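# Move bronze bushings from crate onto turntable disc

## Task

Transfer every bronze bushing from the crate to the turntable's disc (not its hub), each standing upright on one of its open ends and resting directly on the disc without the robot's help; the steel bushings must stay in the crate; do not end the scene while any bushing is still being carried round by the spinning disc; the crate must finish level and inside its corner guides; anything the robot is in contact with at the end must not settle by more than about a fingernail's width once left alone; nothing may be pushed or dropped off the table.

## Robot and tools

Robot: one UR3e arm (six revolute joints) carrying a Robotiq 2F-85 two-finger gripper. The arm's base may sit slightly tilted relative to the table. A flat block projects roughly 9 cm from the wrist 3 axis toward the gripper's +x and rotates with it; keep it clear of the crate, the turntable and the bushings.

Frames: the scene frame has its origin on the table top straight below the arm base, +z up, and +y to the left when facing along +x. Reported hand positions are in metres and the orientation is a wxyz quaternion; the printed position gets less accurate at long reach. The gripper's own frame: fingers point along +z, pads close along y. end_effector_position is the point between the pads when shut; closed fingertips extend about 19 mm past it (6 mm when fully open), and closing pushes the tips about 13 mm further from the wrist, so allow that clearance above the disc or crate floor.

Joint order, used in every row and in every per-joint result list: elbow, shoulder lift, shoulder pan, wrist 1, wrist 2, wrist 3. Follow this order only.

A row is 9 numbers, each in [-1, 1]: six joint numbers in the order above, then gripper position, gripper force_limit, gripper speed. Joint numbers are scaled offsets, not angles: 1.0 equals 1.989 rad for elbow, shoulder lift and shoulder pan, and 3.977 rad for the three wrists. Stated joint ranges (rad): shoulder pan -3.142 to 3.142, shoulder lift -6.283 to 6.283, elbow 0.000 to 3.142, wrists -6.283 to 6.283 each; true ends may differ by 0.010.

execute_actions(actions): a list of up to 15 actions, each a table of up to 15 rows; every row lasts one control step of 1/30 s and a short table repeats its last row to fill 15 steps. Joint numbers are offsets from the angles held when that action began (for the first action of a call, the last angles reported), not from the preceding row. An action asking a joint to go more than 0.010 rad beyond its range is refused; if the first action is refused or any action is malformed, nothing runs. An empty list just returns state and images.

move(target, speed, blocking): target is one 9-number row; its joint offsets count from the Joint positions in the latest result that printed them. All joints travel together so they finish at the same moment, so the hand traces a curve. speed is the top speed in rad/s of the joint with farthest to go, 0.01 to 2, default 0.5; paths take 0.5 to 10 s. The gripper numbers are applied at the start. Paths do not avoid obstacles, and the arm is stiff: aiming even slightly past a firm contact can trigger a fault. blocking=false returns after 0.5 s while the arm keeps going; check with wait(0) and use wait or stop before sending other motion. The extra "move:" line reports the ending (done, off_target, moving, held, fault), limits=held or limits=none, and the joint farthest from its target.

wait(seconds): 0 to 10 s, the arm keeps its last command. stop(): brakes a running move (needs room; fingers continue). zoom_image(camera, region): camera is cam_high (896x504), cam_low (896x504) or cam_wrist (504x504); region [x0, y0, x1, y1] in pixels from the top-left, at most 504 by 504. read_manual(section): licence texts only. finished_scene(scene): ends scene number 1 or 2 permanently; only call it once everything is settled and released.

Gripper: position +1 is fully open (85 mm), pads touch near -0.8, and -1 closes until blocked. force_limit maps roughly to 20 N at -1, 128 N at 0, 235 N at +1 on a 40 mm part; speed to about 20, 85 and 150 mm/s at -1, 0, +1, and faster closing grips a bit harder. To grasp, send -1 and keep it; success shows object_status 2. Codes: 0 moving, 1 blocked while opening, 2 blocked while closing, 3 reached the request or fully shut. New force_limit or speed only apply once position changes by at least 0.01; to soften a grip, open first. position_measured counts: 3 open, ~78 = 60 mm, 130 = 40 mm, 180 = 20 mm, 230 pads together.

Motion limits: each joint target stays within a lead of its measured angle (0.575 rad for the big three, 1.15 for wrists), and steps that would shift the hand over 100 mm are scaled back, so large changes take several actions; the Joint targets line shows what is being chased. Motion lags commands by about 0.17 s. "joint sent to its limit" means a joint was clipped at its end; "joint command not followed" means the clearance check altered targets.

Results also give velocities, Joint positions/velocities (rad, rad/s) and Wrist force/torque in the gripper frame (offset up to ~3.5 N, noise ~1.4 N, saturating near 30 N; pressing on a surface gives force pointing back into the arm). Camera calibrations are supplied as K, distortion and T_world_to_cam and may be slightly off.

Avoid: contact torque reaching the load limits (shoulder pan 50.7, shoulder lift 50.7, elbow 26.3, each wrist 8.46 N m, held weight included) or any external force of 150 N; either causes a 10 s stop. Holding loads heats motors: MOTOR HOT appears at 70 °C and at 85 °C the brakes lock for minutes. Occasional tugs on a held part or pushes on loose items can happen. Don't drop, slam or shove parts, don't tip the crate or lift it from its guides, and place bushings gently upright on the disc away from the hub, then open and withdraw.

Each tool is called after "Call:" as a command line: name --argument value for each argument, lists and objects as JSON in quotes; but a table of rows of numbers goes row by row, as --pt "numbers of a row", without its own name.

## Session

Call:
execute_actions --actions '[]'

Scene clock: 0.00 s.
end_effector_position=(+0.0728, +0.2495, +0.1879) position_measured=3 object_status=3 end_effector_quat_wxyz=(-0.195, +0.887, +0.419, +0.007) end_effector_velocity=(+0.000, +0.000, -0.000) end_effector_angular_velocity=(-0.000, -0.000, -0.001)
Joint names: [elbow, shoulder lift, shoulder pan, wrist 1, wrist 2, wrist 3]
Joint positions: [ 2.514 -2.61   1.137 -2.017 -1.591  3.097]
Joint velocities: [-0.    -0.    -0.001  0.     0.    -0.   ]
Motor temperatures (°C, as the motors report them): [38 32 32 43 43 38]
Wrist force (N, on the end effector, along its own x y z axes, offset not removed): no reading
Wrist torque (N m, same axes, about the end effector's origin, offset not removed): no reading
Joint targets: [2.514 -2.610 1.137 -2.017 -1.591 3.097]

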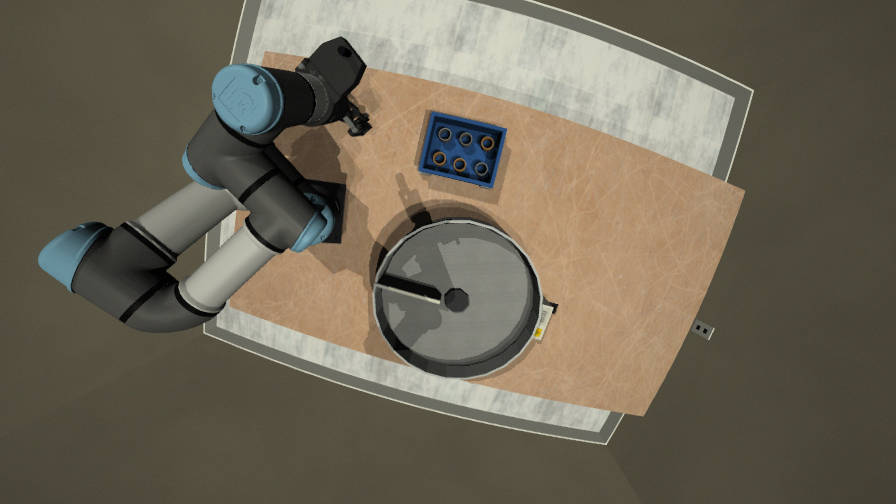

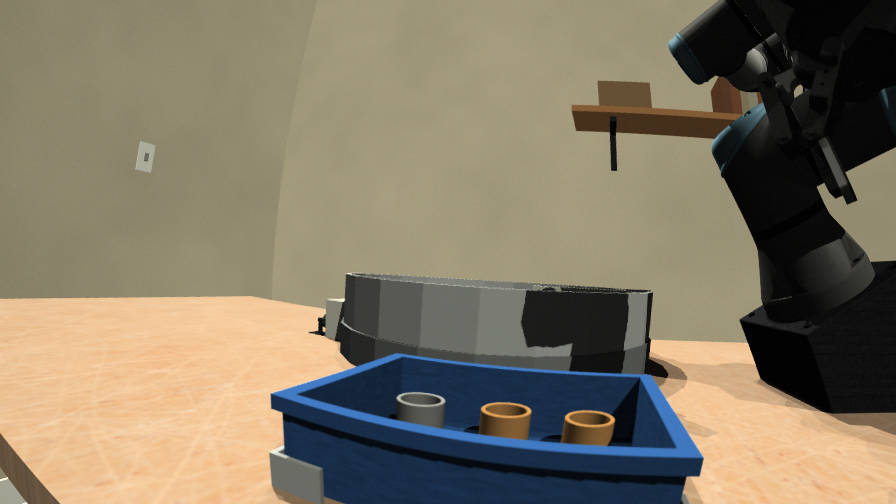

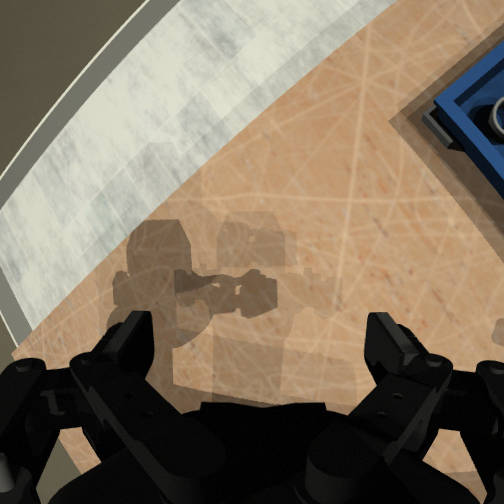

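Call:
zoom_image --camera "cam_high" --region '[360, 90, 600, 390]'

Call:
zoom_image --camera "cam_low" --region '[250, 250, 750, 504]'

Region (360, 90, 600, 390) of cam_high's 896x504 image, scaled by 1.680, with more detail than that image has; it fills the left 403 columns of this view, and the rest is white.

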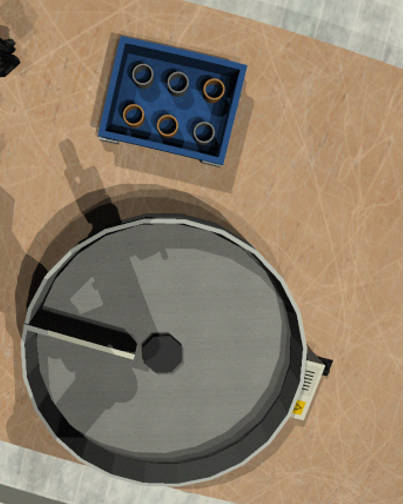

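Region (250, 250, 750, 504) of cam_low's 896x504 image, scaled by 1.008, with more detail than that image has; it fills the top 256 rows of this view, and the rest is white.

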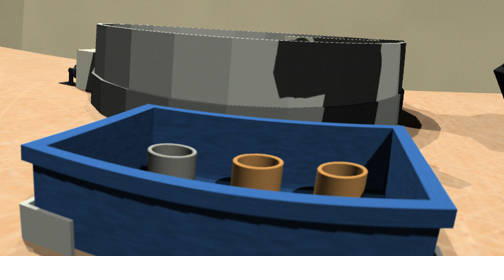

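Call:
move --target '[-0.226,0.289,-0.2935,-0.022,-0.025,-0.301,0.15,-0.5,0]' --speed 1

Scene clock: 55.90 s.
end_effector_position=(+0.3018, +0.2063, +0.1314) position_measured=110 object_status=3 end_effector_quat_wxyz=(-0.001, +0.707, +0.707, -0.001) end_effector_velocity=(+0.000, -0.000, -0.000) end_effector_angular_velocity=(-0.001, +0.000, +0.001)
Joint names: [elbow, shoulder lift, shoulder pan, wrist 1, wrist 2, wrist 3]
Joint positions: [ 2.064 -2.035  0.554 -2.105 -1.691  1.9  ]
Joint velocities: [-0.001  0.002 -0.002 -0.     0.    -0.002]
Motor temperatures (°C, as the motors report them): [38 32 32 43 43 38]
Wrist force (N, on the end effector, along its own x y z axes, offset not removed): [1.5 2.0 0.2]
Wrist torque (N m, same axes, about the end effector's origin, offset not removed): [0.30 -0.31 0.04]
Joint targets: [2.064 -2.035 0.554 -2.105 -1.691 1.899]
move: done; limits=none; farthest joint: the shoulder pan, 0.001 radians from its target (0.584 radians at the start)
camera_calibration (this result's frames):
cam_wrist: T_world_to_cam=[[0.999839, 0.0175151, -0.00392661, -0.306919], [0.0179458, -0.970752, 0.239411, 0.197769], [0.000381533, -0.239443, -0.97091, 0.326022], [0, 0, 0, 1]] pos_world=[0.303196, 0.275423, 0.267985]

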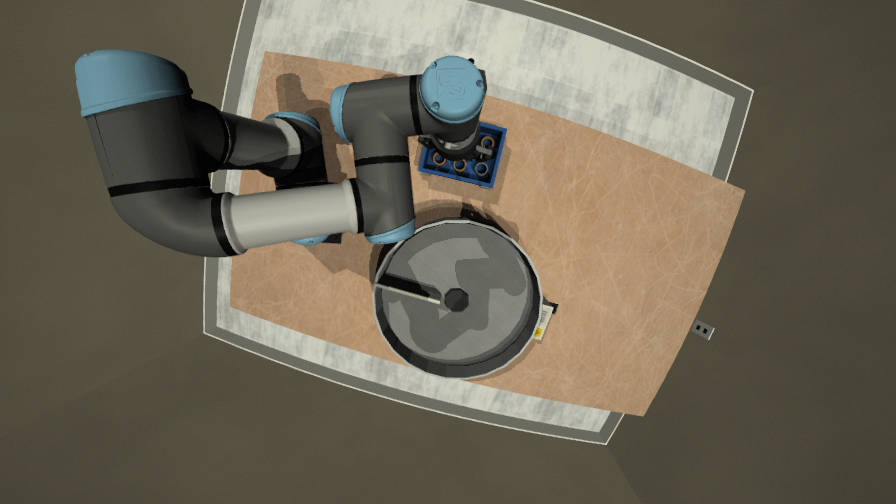

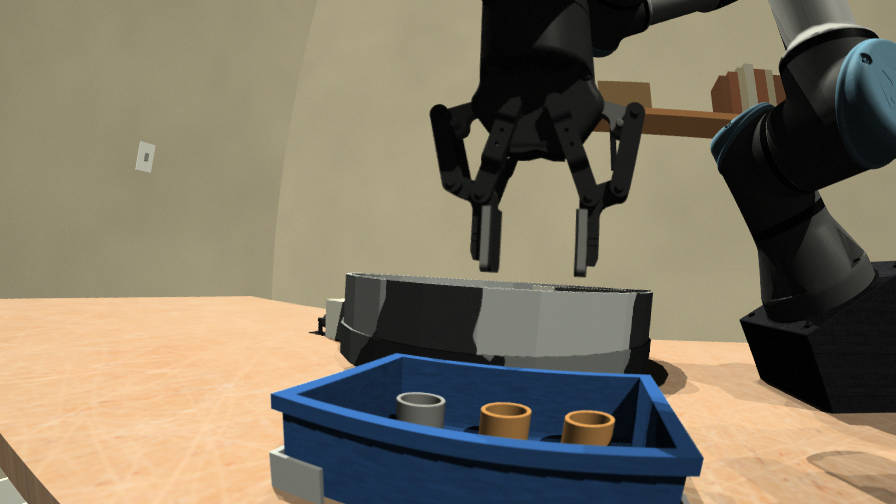

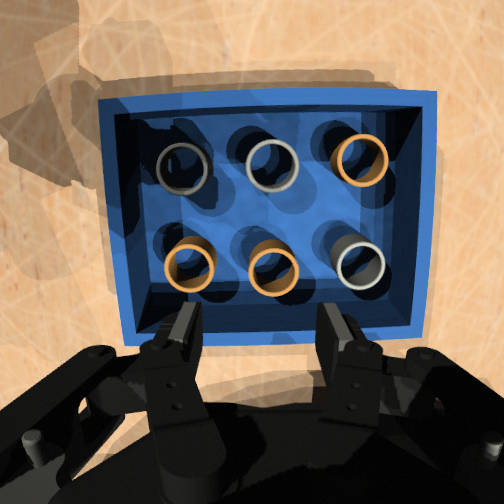

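Call:
move --target '[-0.0302,0.0273,-0.0059,0.0007,0.0013,-0.0025,0.05,-0.5,0]' --speed 1

Call:
move --target '[0.1049,0.151,-0.024,-0.1289,0.0059,-0.0108,0.05,-0.5,0]'

Scene clock: 78.77 s.
end_effector_position=(+0.3172, +0.2091, +0.1308) position_measured=123 object_status=3 end_effector_quat_wxyz=(+0.000, +0.708, +0.707, -0.000) end_effector_velocity=(+0.000, +0.000, -0.000) end_effector_angular_velocity=(-0.000, +0.001, +0.000)
Joint names: [elbow, shoulder lift, shoulder pan, wrist 1, wrist 2, wrist 3]
Joint positions: [ 2.004 -1.981  0.542 -2.102 -1.686  1.89 ]
Joint velocities: [-0.001  0.002 -0.    -0.     0.    -0.   ]
Motor temperatures (°C, as the motors report them): [38 32 32 43 43 38]
Wrist force (N, on the end effector, along its own x y z axes, offset not removed): [0.5 1.4 -0.1]
Wrist torque (N m, same axes, about the end effector's origin, offset not removed): [0.16 -0.10 0.00]
Joint targets: [2.004 -1.981 0.542 -2.102 -1.686 1.890]
move: done; limits=none; farthest joint: the shoulder pan, 0.000 radians from its target (0.011 radians at the start)
camera_calibration (this result's frames):
cam_wrist: T_world_to_cam=[[0.999855, 0.0169215, -0.00210014, -0.322547], [0.0169322, -0.970779, 0.239376, 0.2007], [0.00201183, -0.239377, -0.970925, 0.325571], [0, 0, 0, 1]] pos_world=[0.318447, 0.278228, 0.267385]

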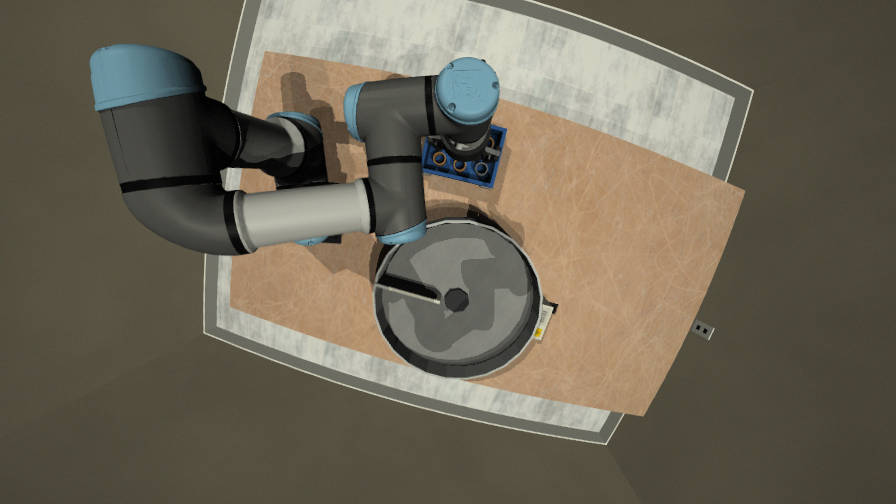

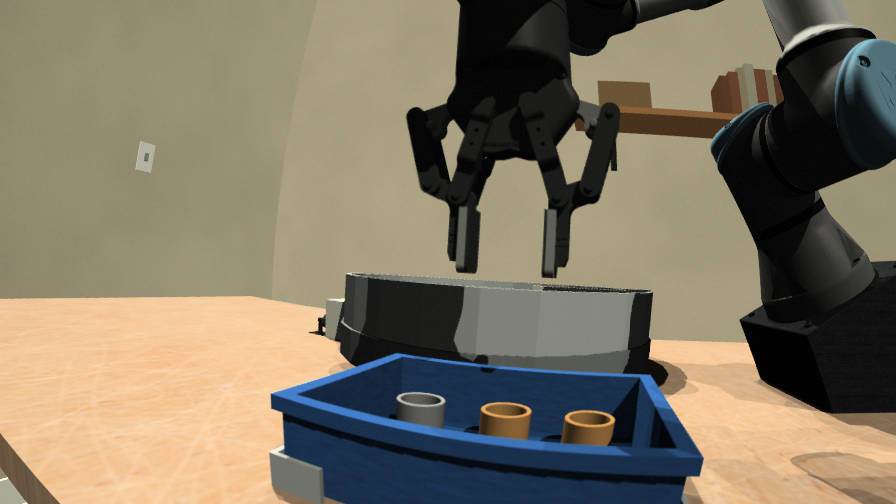

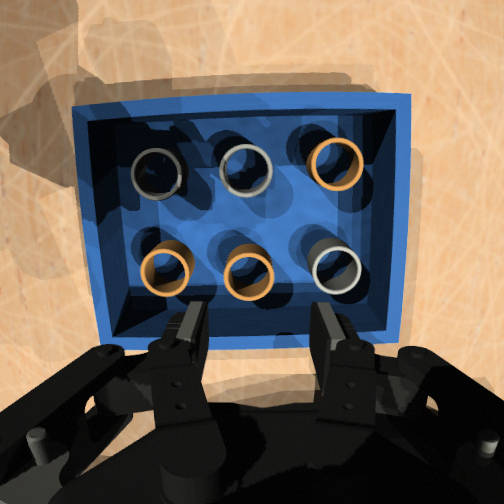

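Scene clock: 90.03 s.
end_effector_position=(+0.3218, +0.2106, +0.0400) position_measured=123 object_status=3 end_effector_quat_wxyz=(+0.003, +0.707, +0.707, +0.006) end_effector_velocity=(+0.000, -0.000, +0.000) end_effector_angular_velocity=(-0.000, -0.001, -0.001)
Joint names: [elbow, shoulder lift, shoulder pan, wrist 1, wrist 2, wrist 3]
Joint positions: [ 2.201 -1.697  0.498 -2.601 -1.664  1.848]
Joint velocities: [-0.001 -0.    -0.001 -0.    -0.     0.   ]
Motor temperatures (°C, as the motors report them): [38 32 32 43 43 38]
Wrist force (N, on the end effector, along its own x y z axes, offset not removed): [-0.7 -4.0 -21.2]
Wrist torque (N m, same axes, about the end effector's origin, offset not removed): [-0.36 -0.30 0.09]
Joint targets: [2.201 -1.696 0.498 -2.601 -1.664 1.848]
FORCE FAULT: contact force on the arm reached its limit, and the arm stopped for 10 seconds. The contact can be on any part of the arm, not only on its tool. That time counts as 20 of the actions that you can send in this scene. The arm's remaining commands of this call were not run. The arm holds still and accepts commands again. Move the arm away from the contact; if what it grips holds it there, let go first. Pushing or pulling that hard again can fault the arm again.
move: fault; limits=none; farthest joint: the shoulder lift, 0.016 radians from its target (0.300 radians at the start)
camera_calibration (this result's frames):
cam_wrist: T_world_to_cam=[[0.99977, 0.0178926, 0.0117848, -0.328106], [0.0146161, -0.971775, 0.235457, 0.22494], [0.0156651, -0.23523, -0.971813, 0.232501], [0, 0, 0, 1]] pos_world=[0.3211, 0.279153, 0.176851]

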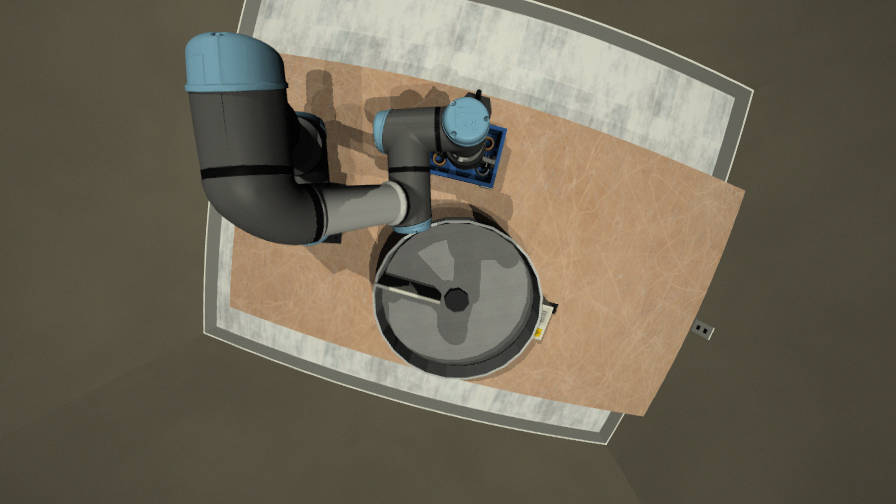

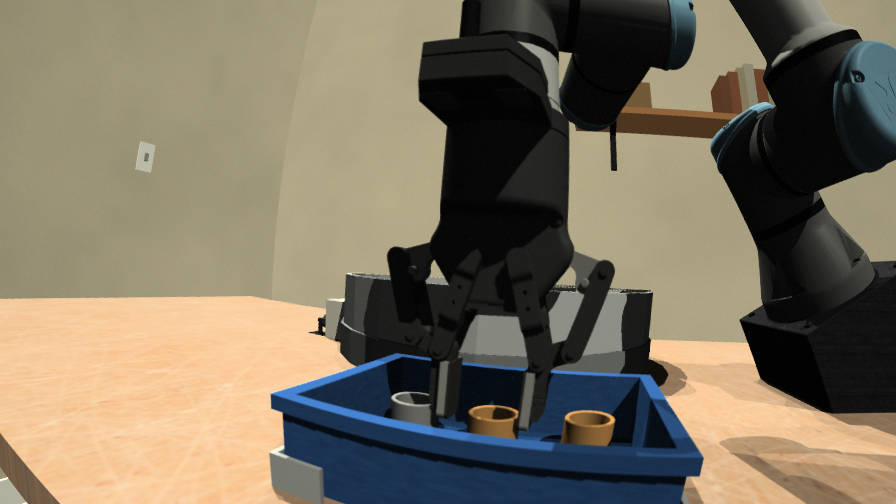

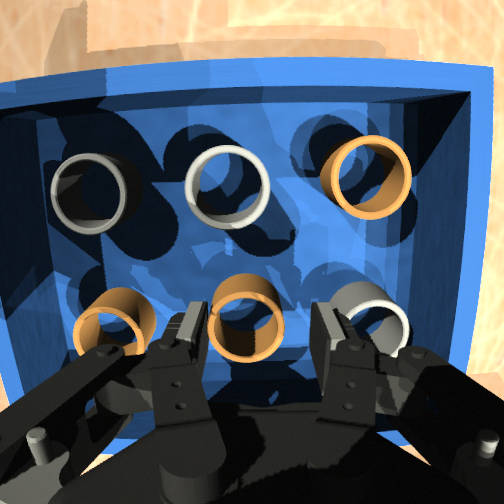

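Call:
move --target '[-0.0895,-0.151,0.024,0.1252,-0.0058,0.0113,0.05,-0.5,0]'

Call:
move --target '[0.1056,0.1555,-0.023,-0.1317,0.0058,-0.011,0.05,-0.5,0]' --speed 0.3

Scene clock: 101.07 s.
end_effector_position=(+0.3125, +0.2083, +0.1308) position_measured=123 object_status=3 end_effector_quat_wxyz=(-0.000, +0.708, +0.706, -0.000) end_effector_velocity=(-0.000, -0.000, +0.000) end_effector_angular_velocity=(-0.000, +0.000, -0.000)
Joint names: [elbow, shoulder lift, shoulder pan, wrist 1, wrist 2, wrist 3]
Joint positions: [ 2.023 -1.997  0.545 -2.103 -1.687  1.893]
Joint velocities: [-0.    -0.002 -0.     0.002 -0.     0.   ]
Motor temperatures (°C, as the motors report them): [38 32 32 43 43 38]
Wrist force (N, on the end effector, along its own x y z axes, offset not removed): [0.7 1.8 0.3]
Wrist torque (N m, same axes, about the end effector's origin, offset not removed): [0.23 -0.11 0.02]
Joint targets: [2.023 -1.997 0.546 -2.103 -1.687 1.893]
move: done; limits=none; farthest joint: the shoulder pan, 0.000 radians from its target (0.048 radians at the start)
camera_calibration (this result's frames):
cam_wrist: T_world_to_cam=[[0.999863, 0.0163058, -0.00299974, -0.31754], [0.0165501, -0.970848, 0.239123, 0.200187], [0.000986802, -0.23914, -0.970985, 0.325711], [0, 0, 0, 1]] pos_world=[0.313862, 0.277419, 0.267438]

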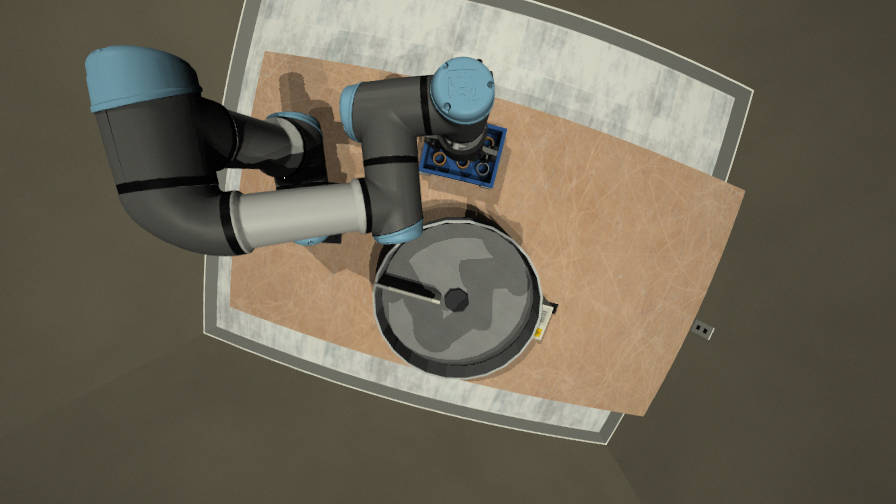

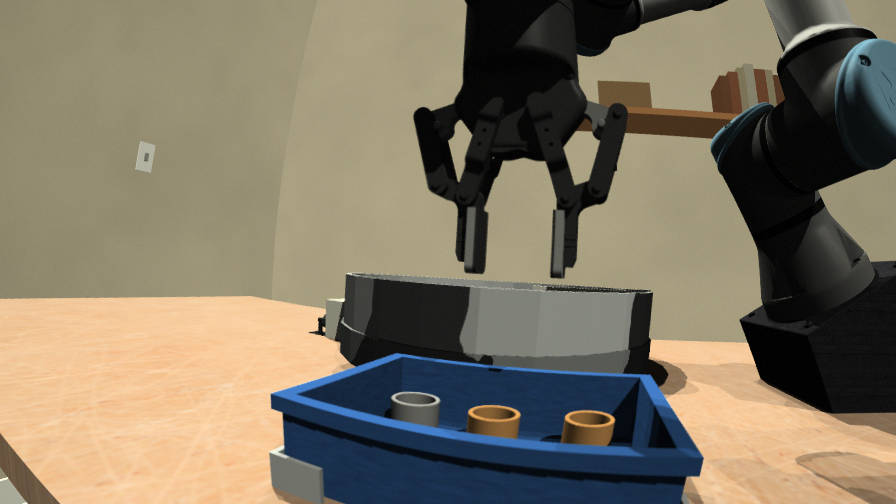

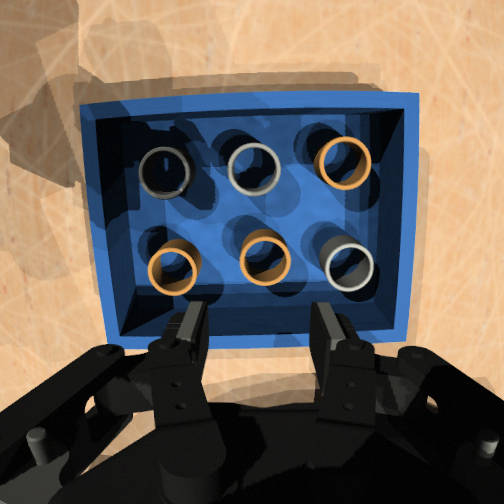

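Scene clock: 103.40 s.
end_effector_position=(+0.3123, +0.2092, +0.0336) position_measured=123 object_status=3 end_effector_quat_wxyz=(-0.001, +0.706, +0.708, -0.000) end_effector_velocity=(+0.001, +0.000, -0.000) end_effector_angular_velocity=(+0.000, -0.001, +0.000)
Joint names: [elbow, shoulder lift, shoulder pan, wrist 1, wrist 2, wrist 3]
Joint positions: [ 2.233 -1.688  0.5   -2.627 -1.664  1.85 ]
Joint velocities: [-0.     0.001 -0.    -0.002 -0.    -0.   ]
Motor temperatures (°C, as the motors report them): [38 32 32 43 43 38]
Wrist force (N, on the end effector, along its own x y z axes, offset not removed): [1.0 1.3 0.4]
Wrist torque (N m, same axes, about the end effector's origin, offset not removed): [0.16 -0.18 0.03]
Joint targets: [2.233 -1.688 0.500 -2.627 -1.664 1.850]
move: done; limits=none; farthest joint: the shoulder pan, 0.001 radians from its target (0.046 radians at the start)
camera_calibration (this result's frames):
cam_wrist: T_world_to_cam=[[0.999799, 0.0198489, -0.00284662, -0.318355], [0.0199554, -0.970992, 0.238278, 0.223314], [0.00196551, -0.238287, -0.971193, 0.231006], [0, 0, 0, 1]] pos_world=[0.313381, 0.278201, 0.170234]

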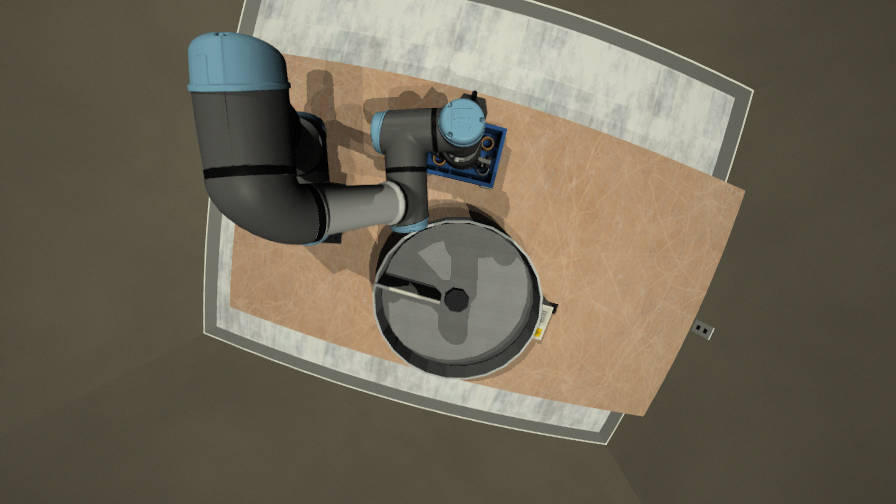

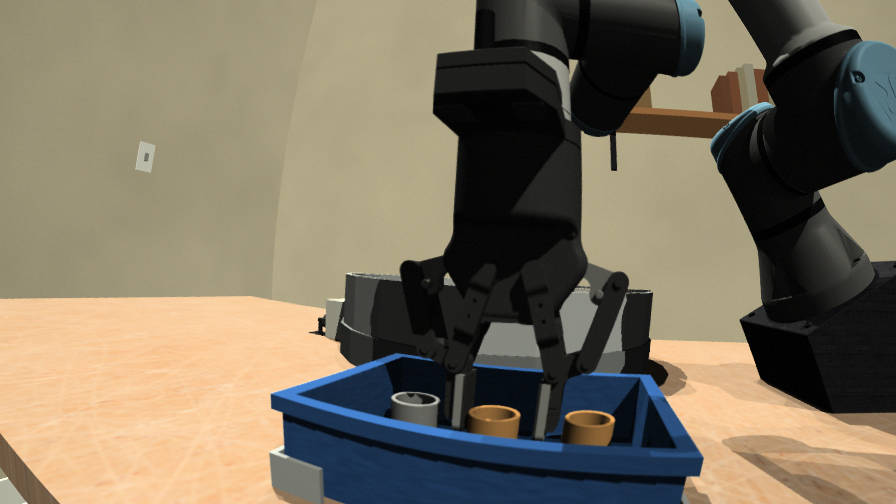

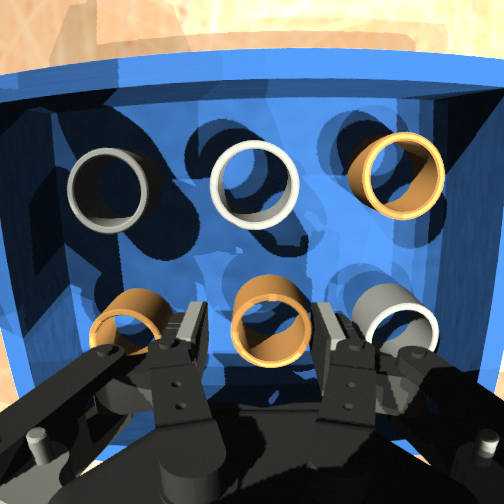

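Call:
execute_actions --actions '[[[0,0,0,0,0,0,-1,-0.3,0]],[[0,0,0,0,0,0,-1,-0.3,0]]]'

Call:
move --target '[-0.1056,-0.1555,0.023,0.1317,-0.0058,0.011,-1,-0.3,0]'

Scene clock: 106.30 s.
end_effector_position=(+0.3123, +0.2092, +0.0336) position_measured=155 object_status=2 end_effector_quat_wxyz=(-0.001, +0.706, +0.708, +0.000) end_effector_velocity=(+0.001, -0.000, +0.000) end_effector_angular_velocity=(-0.000, -0.001, -0.001)
Joint names: [elbow, shoulder lift, shoulder pan, wrist 1, wrist 2, wrist 3]
Joint positions: [ 2.233 -1.688  0.5   -2.627 -1.664  1.85 ]
Joint velocities: [-0.001  0.    -0.001  0.     0.    -0.   ]
Motor temperatures (°C, as the motors report them): [38 32 32 43 43 38]
Wrist force (N, on the end effector, along its own x y z axes, offset not removed): [-0.4 -2.1 -15.4]
Wrist torque (N m, same axes, about the end effector's origin, offset not removed): [0.21 -0.13 0.01]
Joint targets: [2.233 -1.688 0.500 -2.627 -1.664 1.850]
camera_calibration (this result's frames):
cam_wrist: T_world_to_cam=[[0.999799, 0.0198408, -0.00274906, -0.318387], [0.0199243, -0.970999, 0.238253, 0.223328], [0.00205779, -0.23826, -0.971199, 0.230976], [0, 0, 0, 1]] pos_world=[0.313398, 0.278201, 0.17024]

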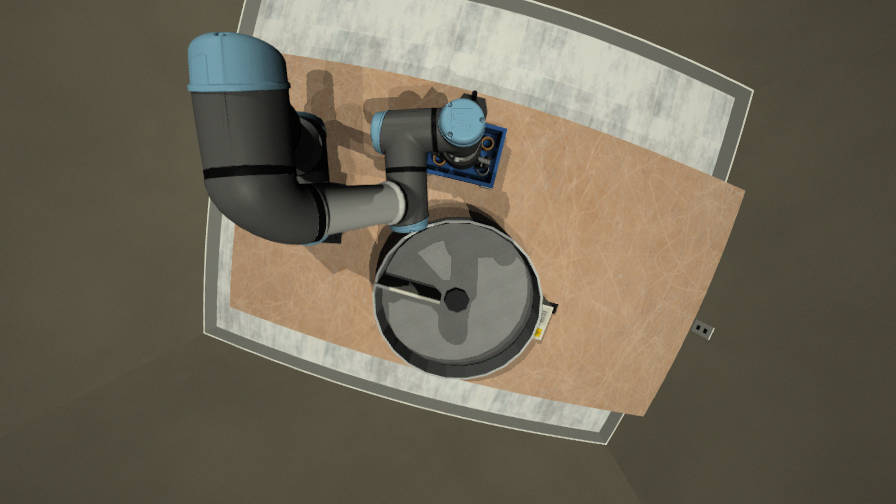

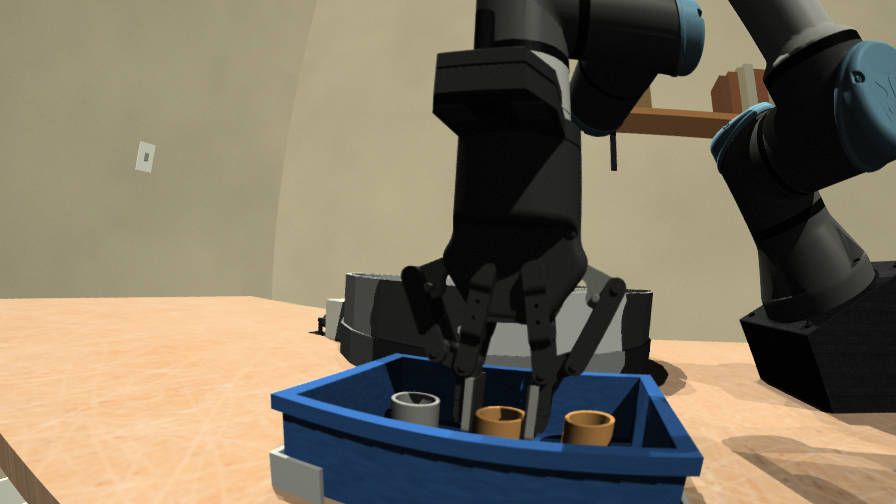

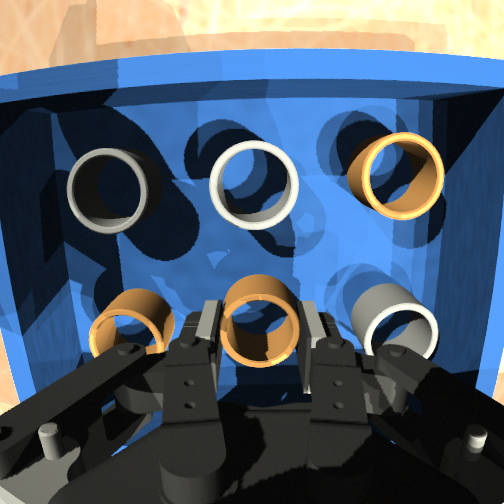

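Scene clock: 108.00 s.
end_effector_position=(+0.3125, +0.2084, +0.1309) position_measured=155 object_status=2 end_effector_quat_wxyz=(-0.000, +0.708, +0.706, -0.000) end_effector_velocity=(-0.000, -0.000, +0.000) end_effector_angular_velocity=(-0.001, +0.000, -0.001)
Joint names: [elbow, shoulder lift, shoulder pan, wrist 1, wrist 2, wrist 3]
Joint positions: [ 2.023 -1.997  0.545 -2.104 -1.687  1.893]
Joint velocities: [-0.    -0.002 -0.001  0.002 -0.     0.   ]
Motor temperatures (°C, as the motors report them): [38 32 32 43 43 38]
Wrist force (N, on the end effector, along its own x y z axes, offset not removed): [1.0 1.0 0.0]
Wrist torque (N m, same axes, about the end effector's origin, offset not removed): [0.14 -0.19 -0.03]
Joint targets: [2.023 -1.997 0.545 -2.103 -1.687 1.893]
move: done; limits=none; farthest joint: the shoulder pan, 0.000 radians from its target (0.046 radians at the start)
camera_calibration (this result's frames):
cam_wrist: T_world_to_cam=[[0.999863, 0.0162954, -0.00290691, -0.317581], [0.0165178, -0.970856, 0.239095, 0.200206], [0.00107396, -0.23911, -0.970992, 0.325682], [0, 0, 0, 1]] pos_world=[0.313881, 0.277421, 0.267443]

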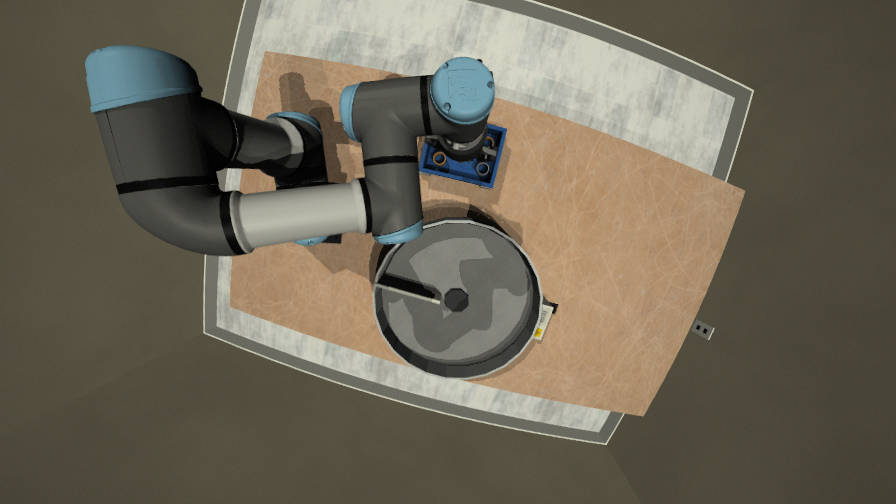

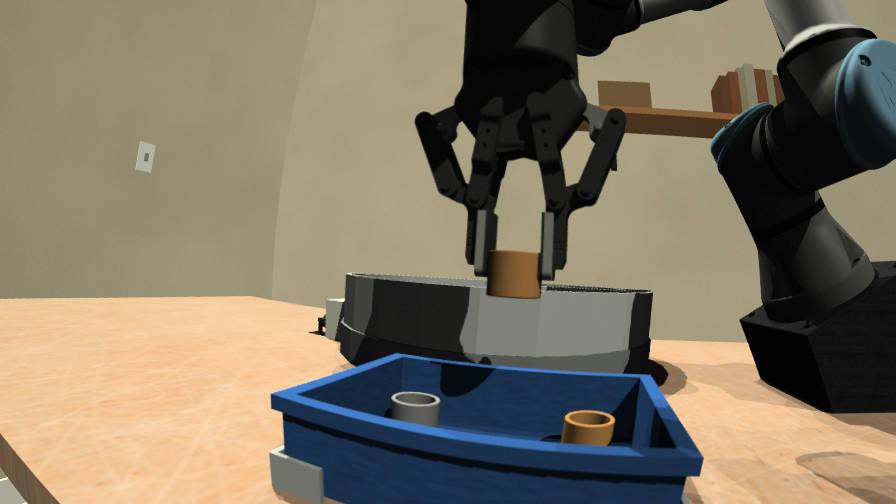

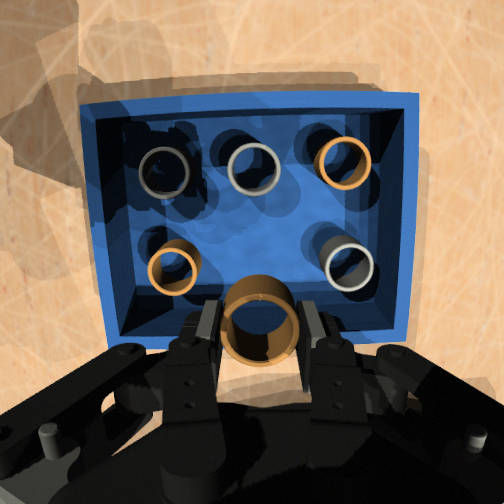

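Call:
move --target '[-0.0795,-0.1424,0,0.1786,0,0,-1,-0.3,0]' --speed 1

Call:
move --target '[0,0,-0.6878,0,0.1464,-0.3226,-1,-0.3,0]' --speed 1

Scene clock: 122.93 s.
end_effector_position=(+0.2092, +0.1653, +0.2017) position_measured=155 object_status=2 end_effector_quat_wxyz=(-0.060, +0.690, +0.711, -0.119) end_effector_velocity=(-0.001, -0.000, -0.000) end_effector_angular_velocity=(-0.000, +0.002, +0.001)
Joint names: [elbow, shoulder lift, shoulder pan, wrist 1, wrist 2, wrist 3]
Joint positions: [ 1.865 -2.28   0.545 -1.393 -1.687  1.893]
Joint velocities: [ 0.001 -0.001  0.001  0.002  0.     0.   ]
Motor temperatures (°C, as the motors report them): [38 32 32 43 43 38]
Wrist force (N, on the end effector, along its own x y z axes, offset not removed): [1.0 1.8 0.7]
Wrist torque (N m, same axes, about the end effector's origin, offset not removed): [0.27 -0.18 0.00]
Joint targets: [1.865 -2.280 0.545 -1.393 -1.687 1.893]
move: done; limits=none; farthest joint: the shoulder pan, 0.000 radians from its target (0.000 radians at the start)
camera_calibration (this result's frames):
cam_wrist: T_world_to_cam=[[0.966033, 0.0361895, -0.255872, -0.158532], [0.115788, -0.945809, 0.303379, 0.105344], [-0.231027, -0.322701, -0.917873, 0.43592], [0, 0, 0, 1]] pos_world=[0.24166, 0.246044, 0.327596]

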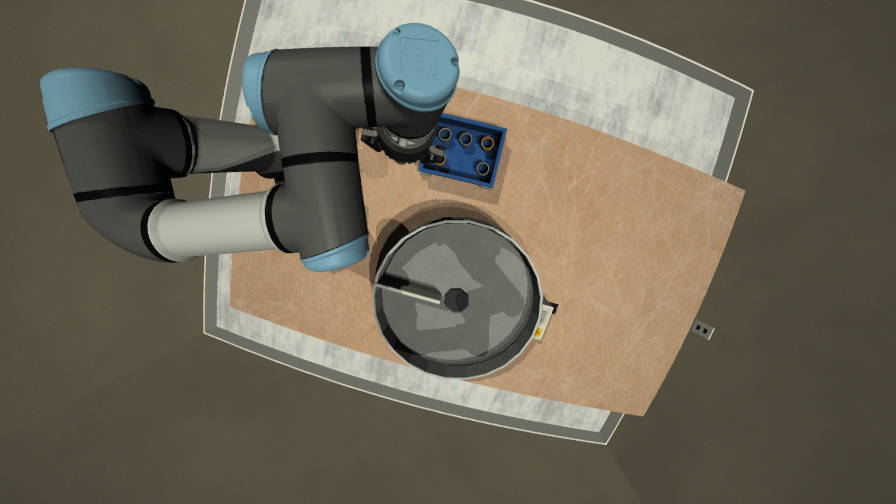

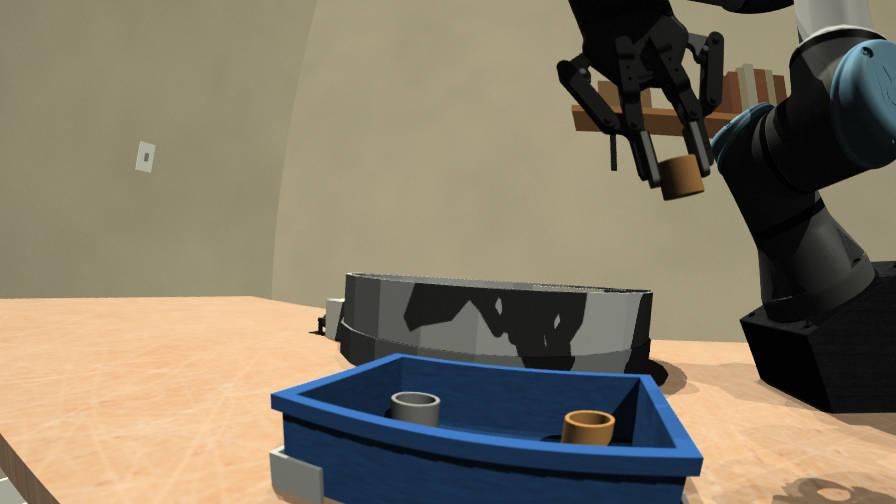

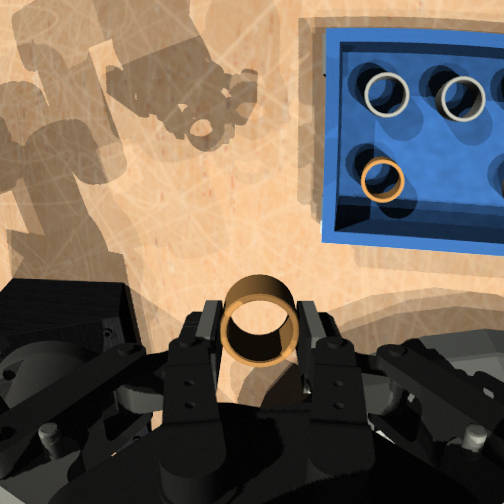

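Scene clock: 125.10 s.
end_effector_position=(+0.3703, -0.0098, +0.1507) position_measured=155 object_status=2 end_effector_quat_wxyz=(-0.000, +0.707, +0.707, +0.000) end_effector_velocity=(+0.000, -0.001, +0.000) end_effector_angular_velocity=(-0.001, -0.001, +0.000)
Joint names: [elbow, shoulder lift, shoulder pan, wrist 1, wrist 2, wrist 3]
Joint positions: [ 1.865 -2.28  -0.822 -1.393 -1.105  0.61 ]
Joint velocities: [-0.    -0.    -0.002 -0.     0.001 -0.002]
Motor temperatures (°C, as the motors report them): [38 32 32 43 43 38]
Wrist force (N, on the end effector, along its own x y z axes, offset not removed): [1.6 1.4 0.5]
Wrist torque (N m, same axes, about the end effector's origin, offset not removed): [0.19 -0.33 -0.02]
Joint targets: [1.865 -2.280 -0.822 -1.393 -1.105 0.610]
move: done; limits=none; farthest joint: the shoulder pan, 0.001 radians from its target (1.368 radians at the start)
camera_calibration (this result's frames):
cam_wrist: T_world_to_cam=[[0.999834, 0.018097, -0.0022394, -0.371847], [0.0181094, -0.971034, 0.238256, -0.0177798], [0.00213718, -0.238257, -0.9712, 0.29242], [0, 0, 0, 1]] pos_world=[0.371483, 0.0591356, 0.287402]

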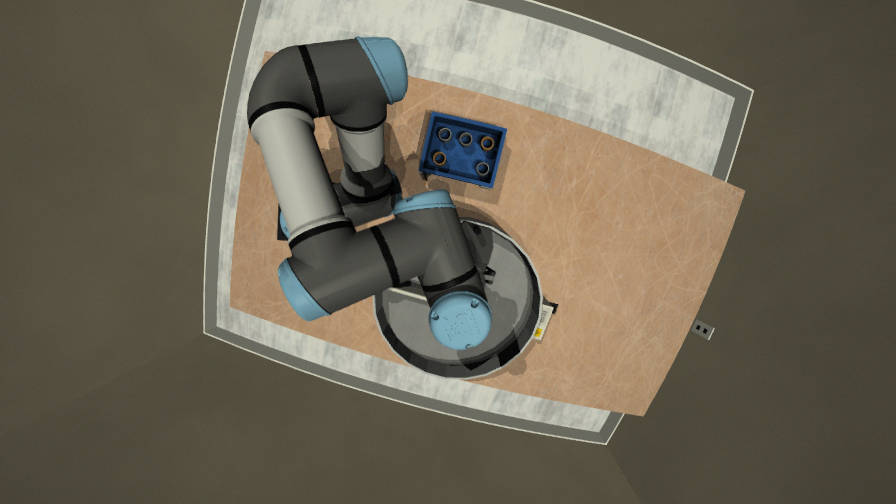

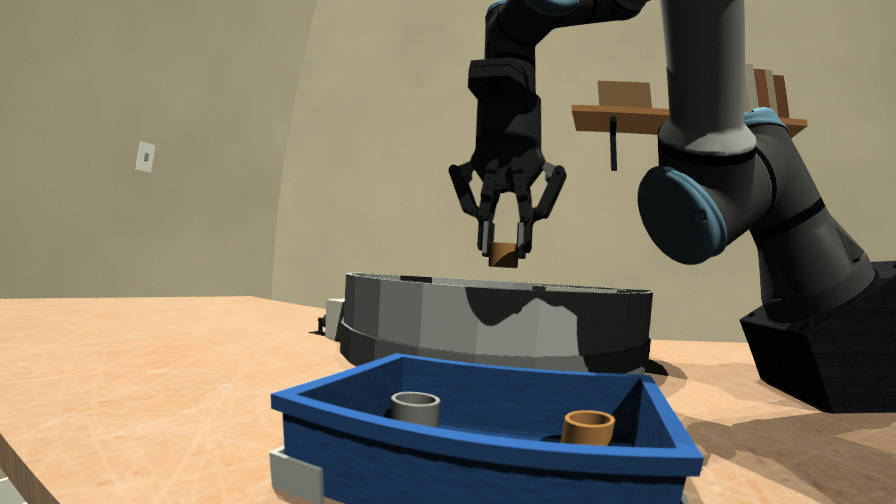

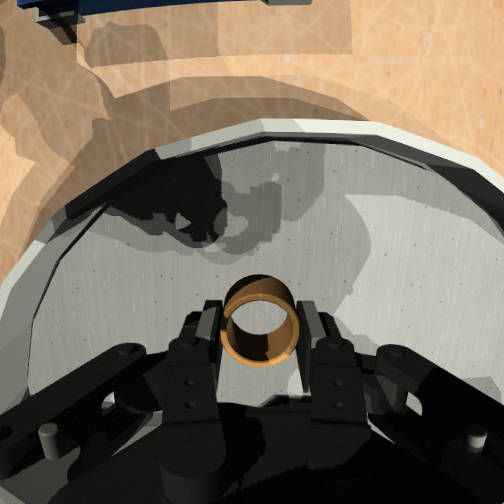

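Call:
move --target '[0.1425,0.0767,0.1049,-0.1336,-0.0148,0.056,-1,-0.3,0]' --speed 0.4

Scene clock: 132.23 s.
end_effector_position=(+0.3708, -0.0104, +0.0810) position_measured=155 object_status=2 end_effector_quat_wxyz=(+0.001, +0.707, +0.707, +0.000) end_effector_velocity=(-0.000, +0.001, -0.001) end_effector_angular_velocity=(+0.002, +0.001, -0.000)
Joint names: [elbow, shoulder lift, shoulder pan, wrist 1, wrist 2, wrist 3]
Joint positions: [ 2.148 -2.128 -0.614 -1.925 -1.163  0.833]
Joint velocities: [ 0.002  0.001  0.002 -0.002 -0.     0.001]
Motor temperatures (°C, as the motors report them): [38 32 32 43 43 38]
Wrist force (N, on the end effector, along its own x y z axes, offset not removed): [0.3 -0.7 -30.0]
Wrist torque (N m, same axes, about the end effector's origin, offset not removed): [0.45 -0.11 0.03]
Joint targets: [2.148 -2.127 -0.613 -1.925 -1.163 0.833]
move: done; limits=none; farthest joint: the shoulder pan, 0.000 radians from its target (0.209 radians at the start)
camera_calibration (this result's frames):
cam_wrist: T_world_to_cam=[[0.99985, 0.0172762, -0.000774027, -0.372624], [0.016958, -0.970695, 0.239717, -0.00138493], [0.00339006, -0.239694, -0.970843, 0.224067], [0, 0, 0, 1]] pos_world=[0.371832, 0.0588008, 0.217578]

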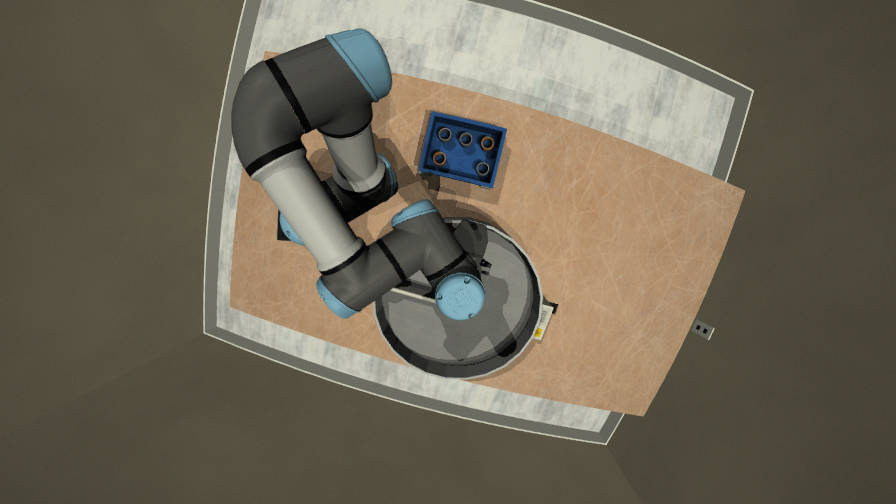

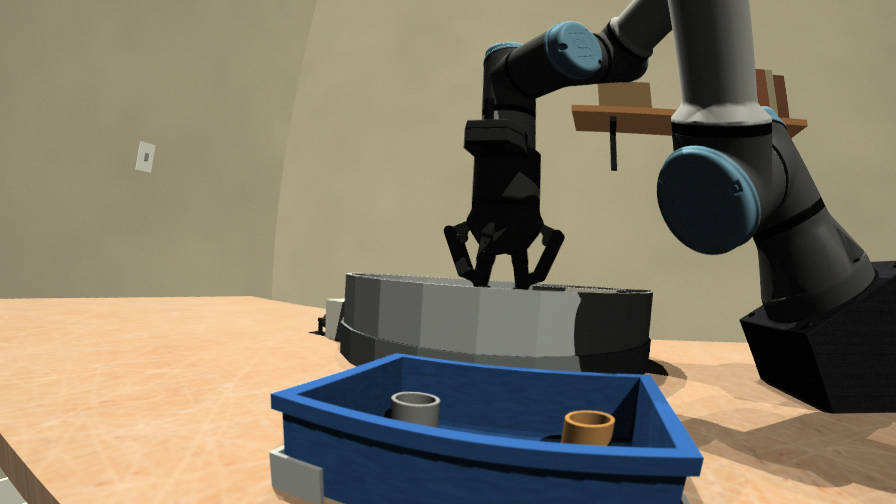

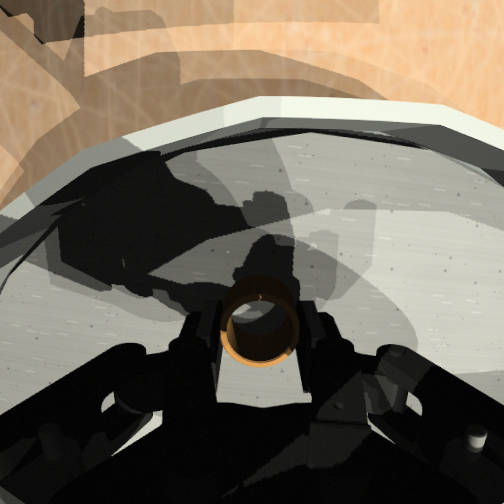

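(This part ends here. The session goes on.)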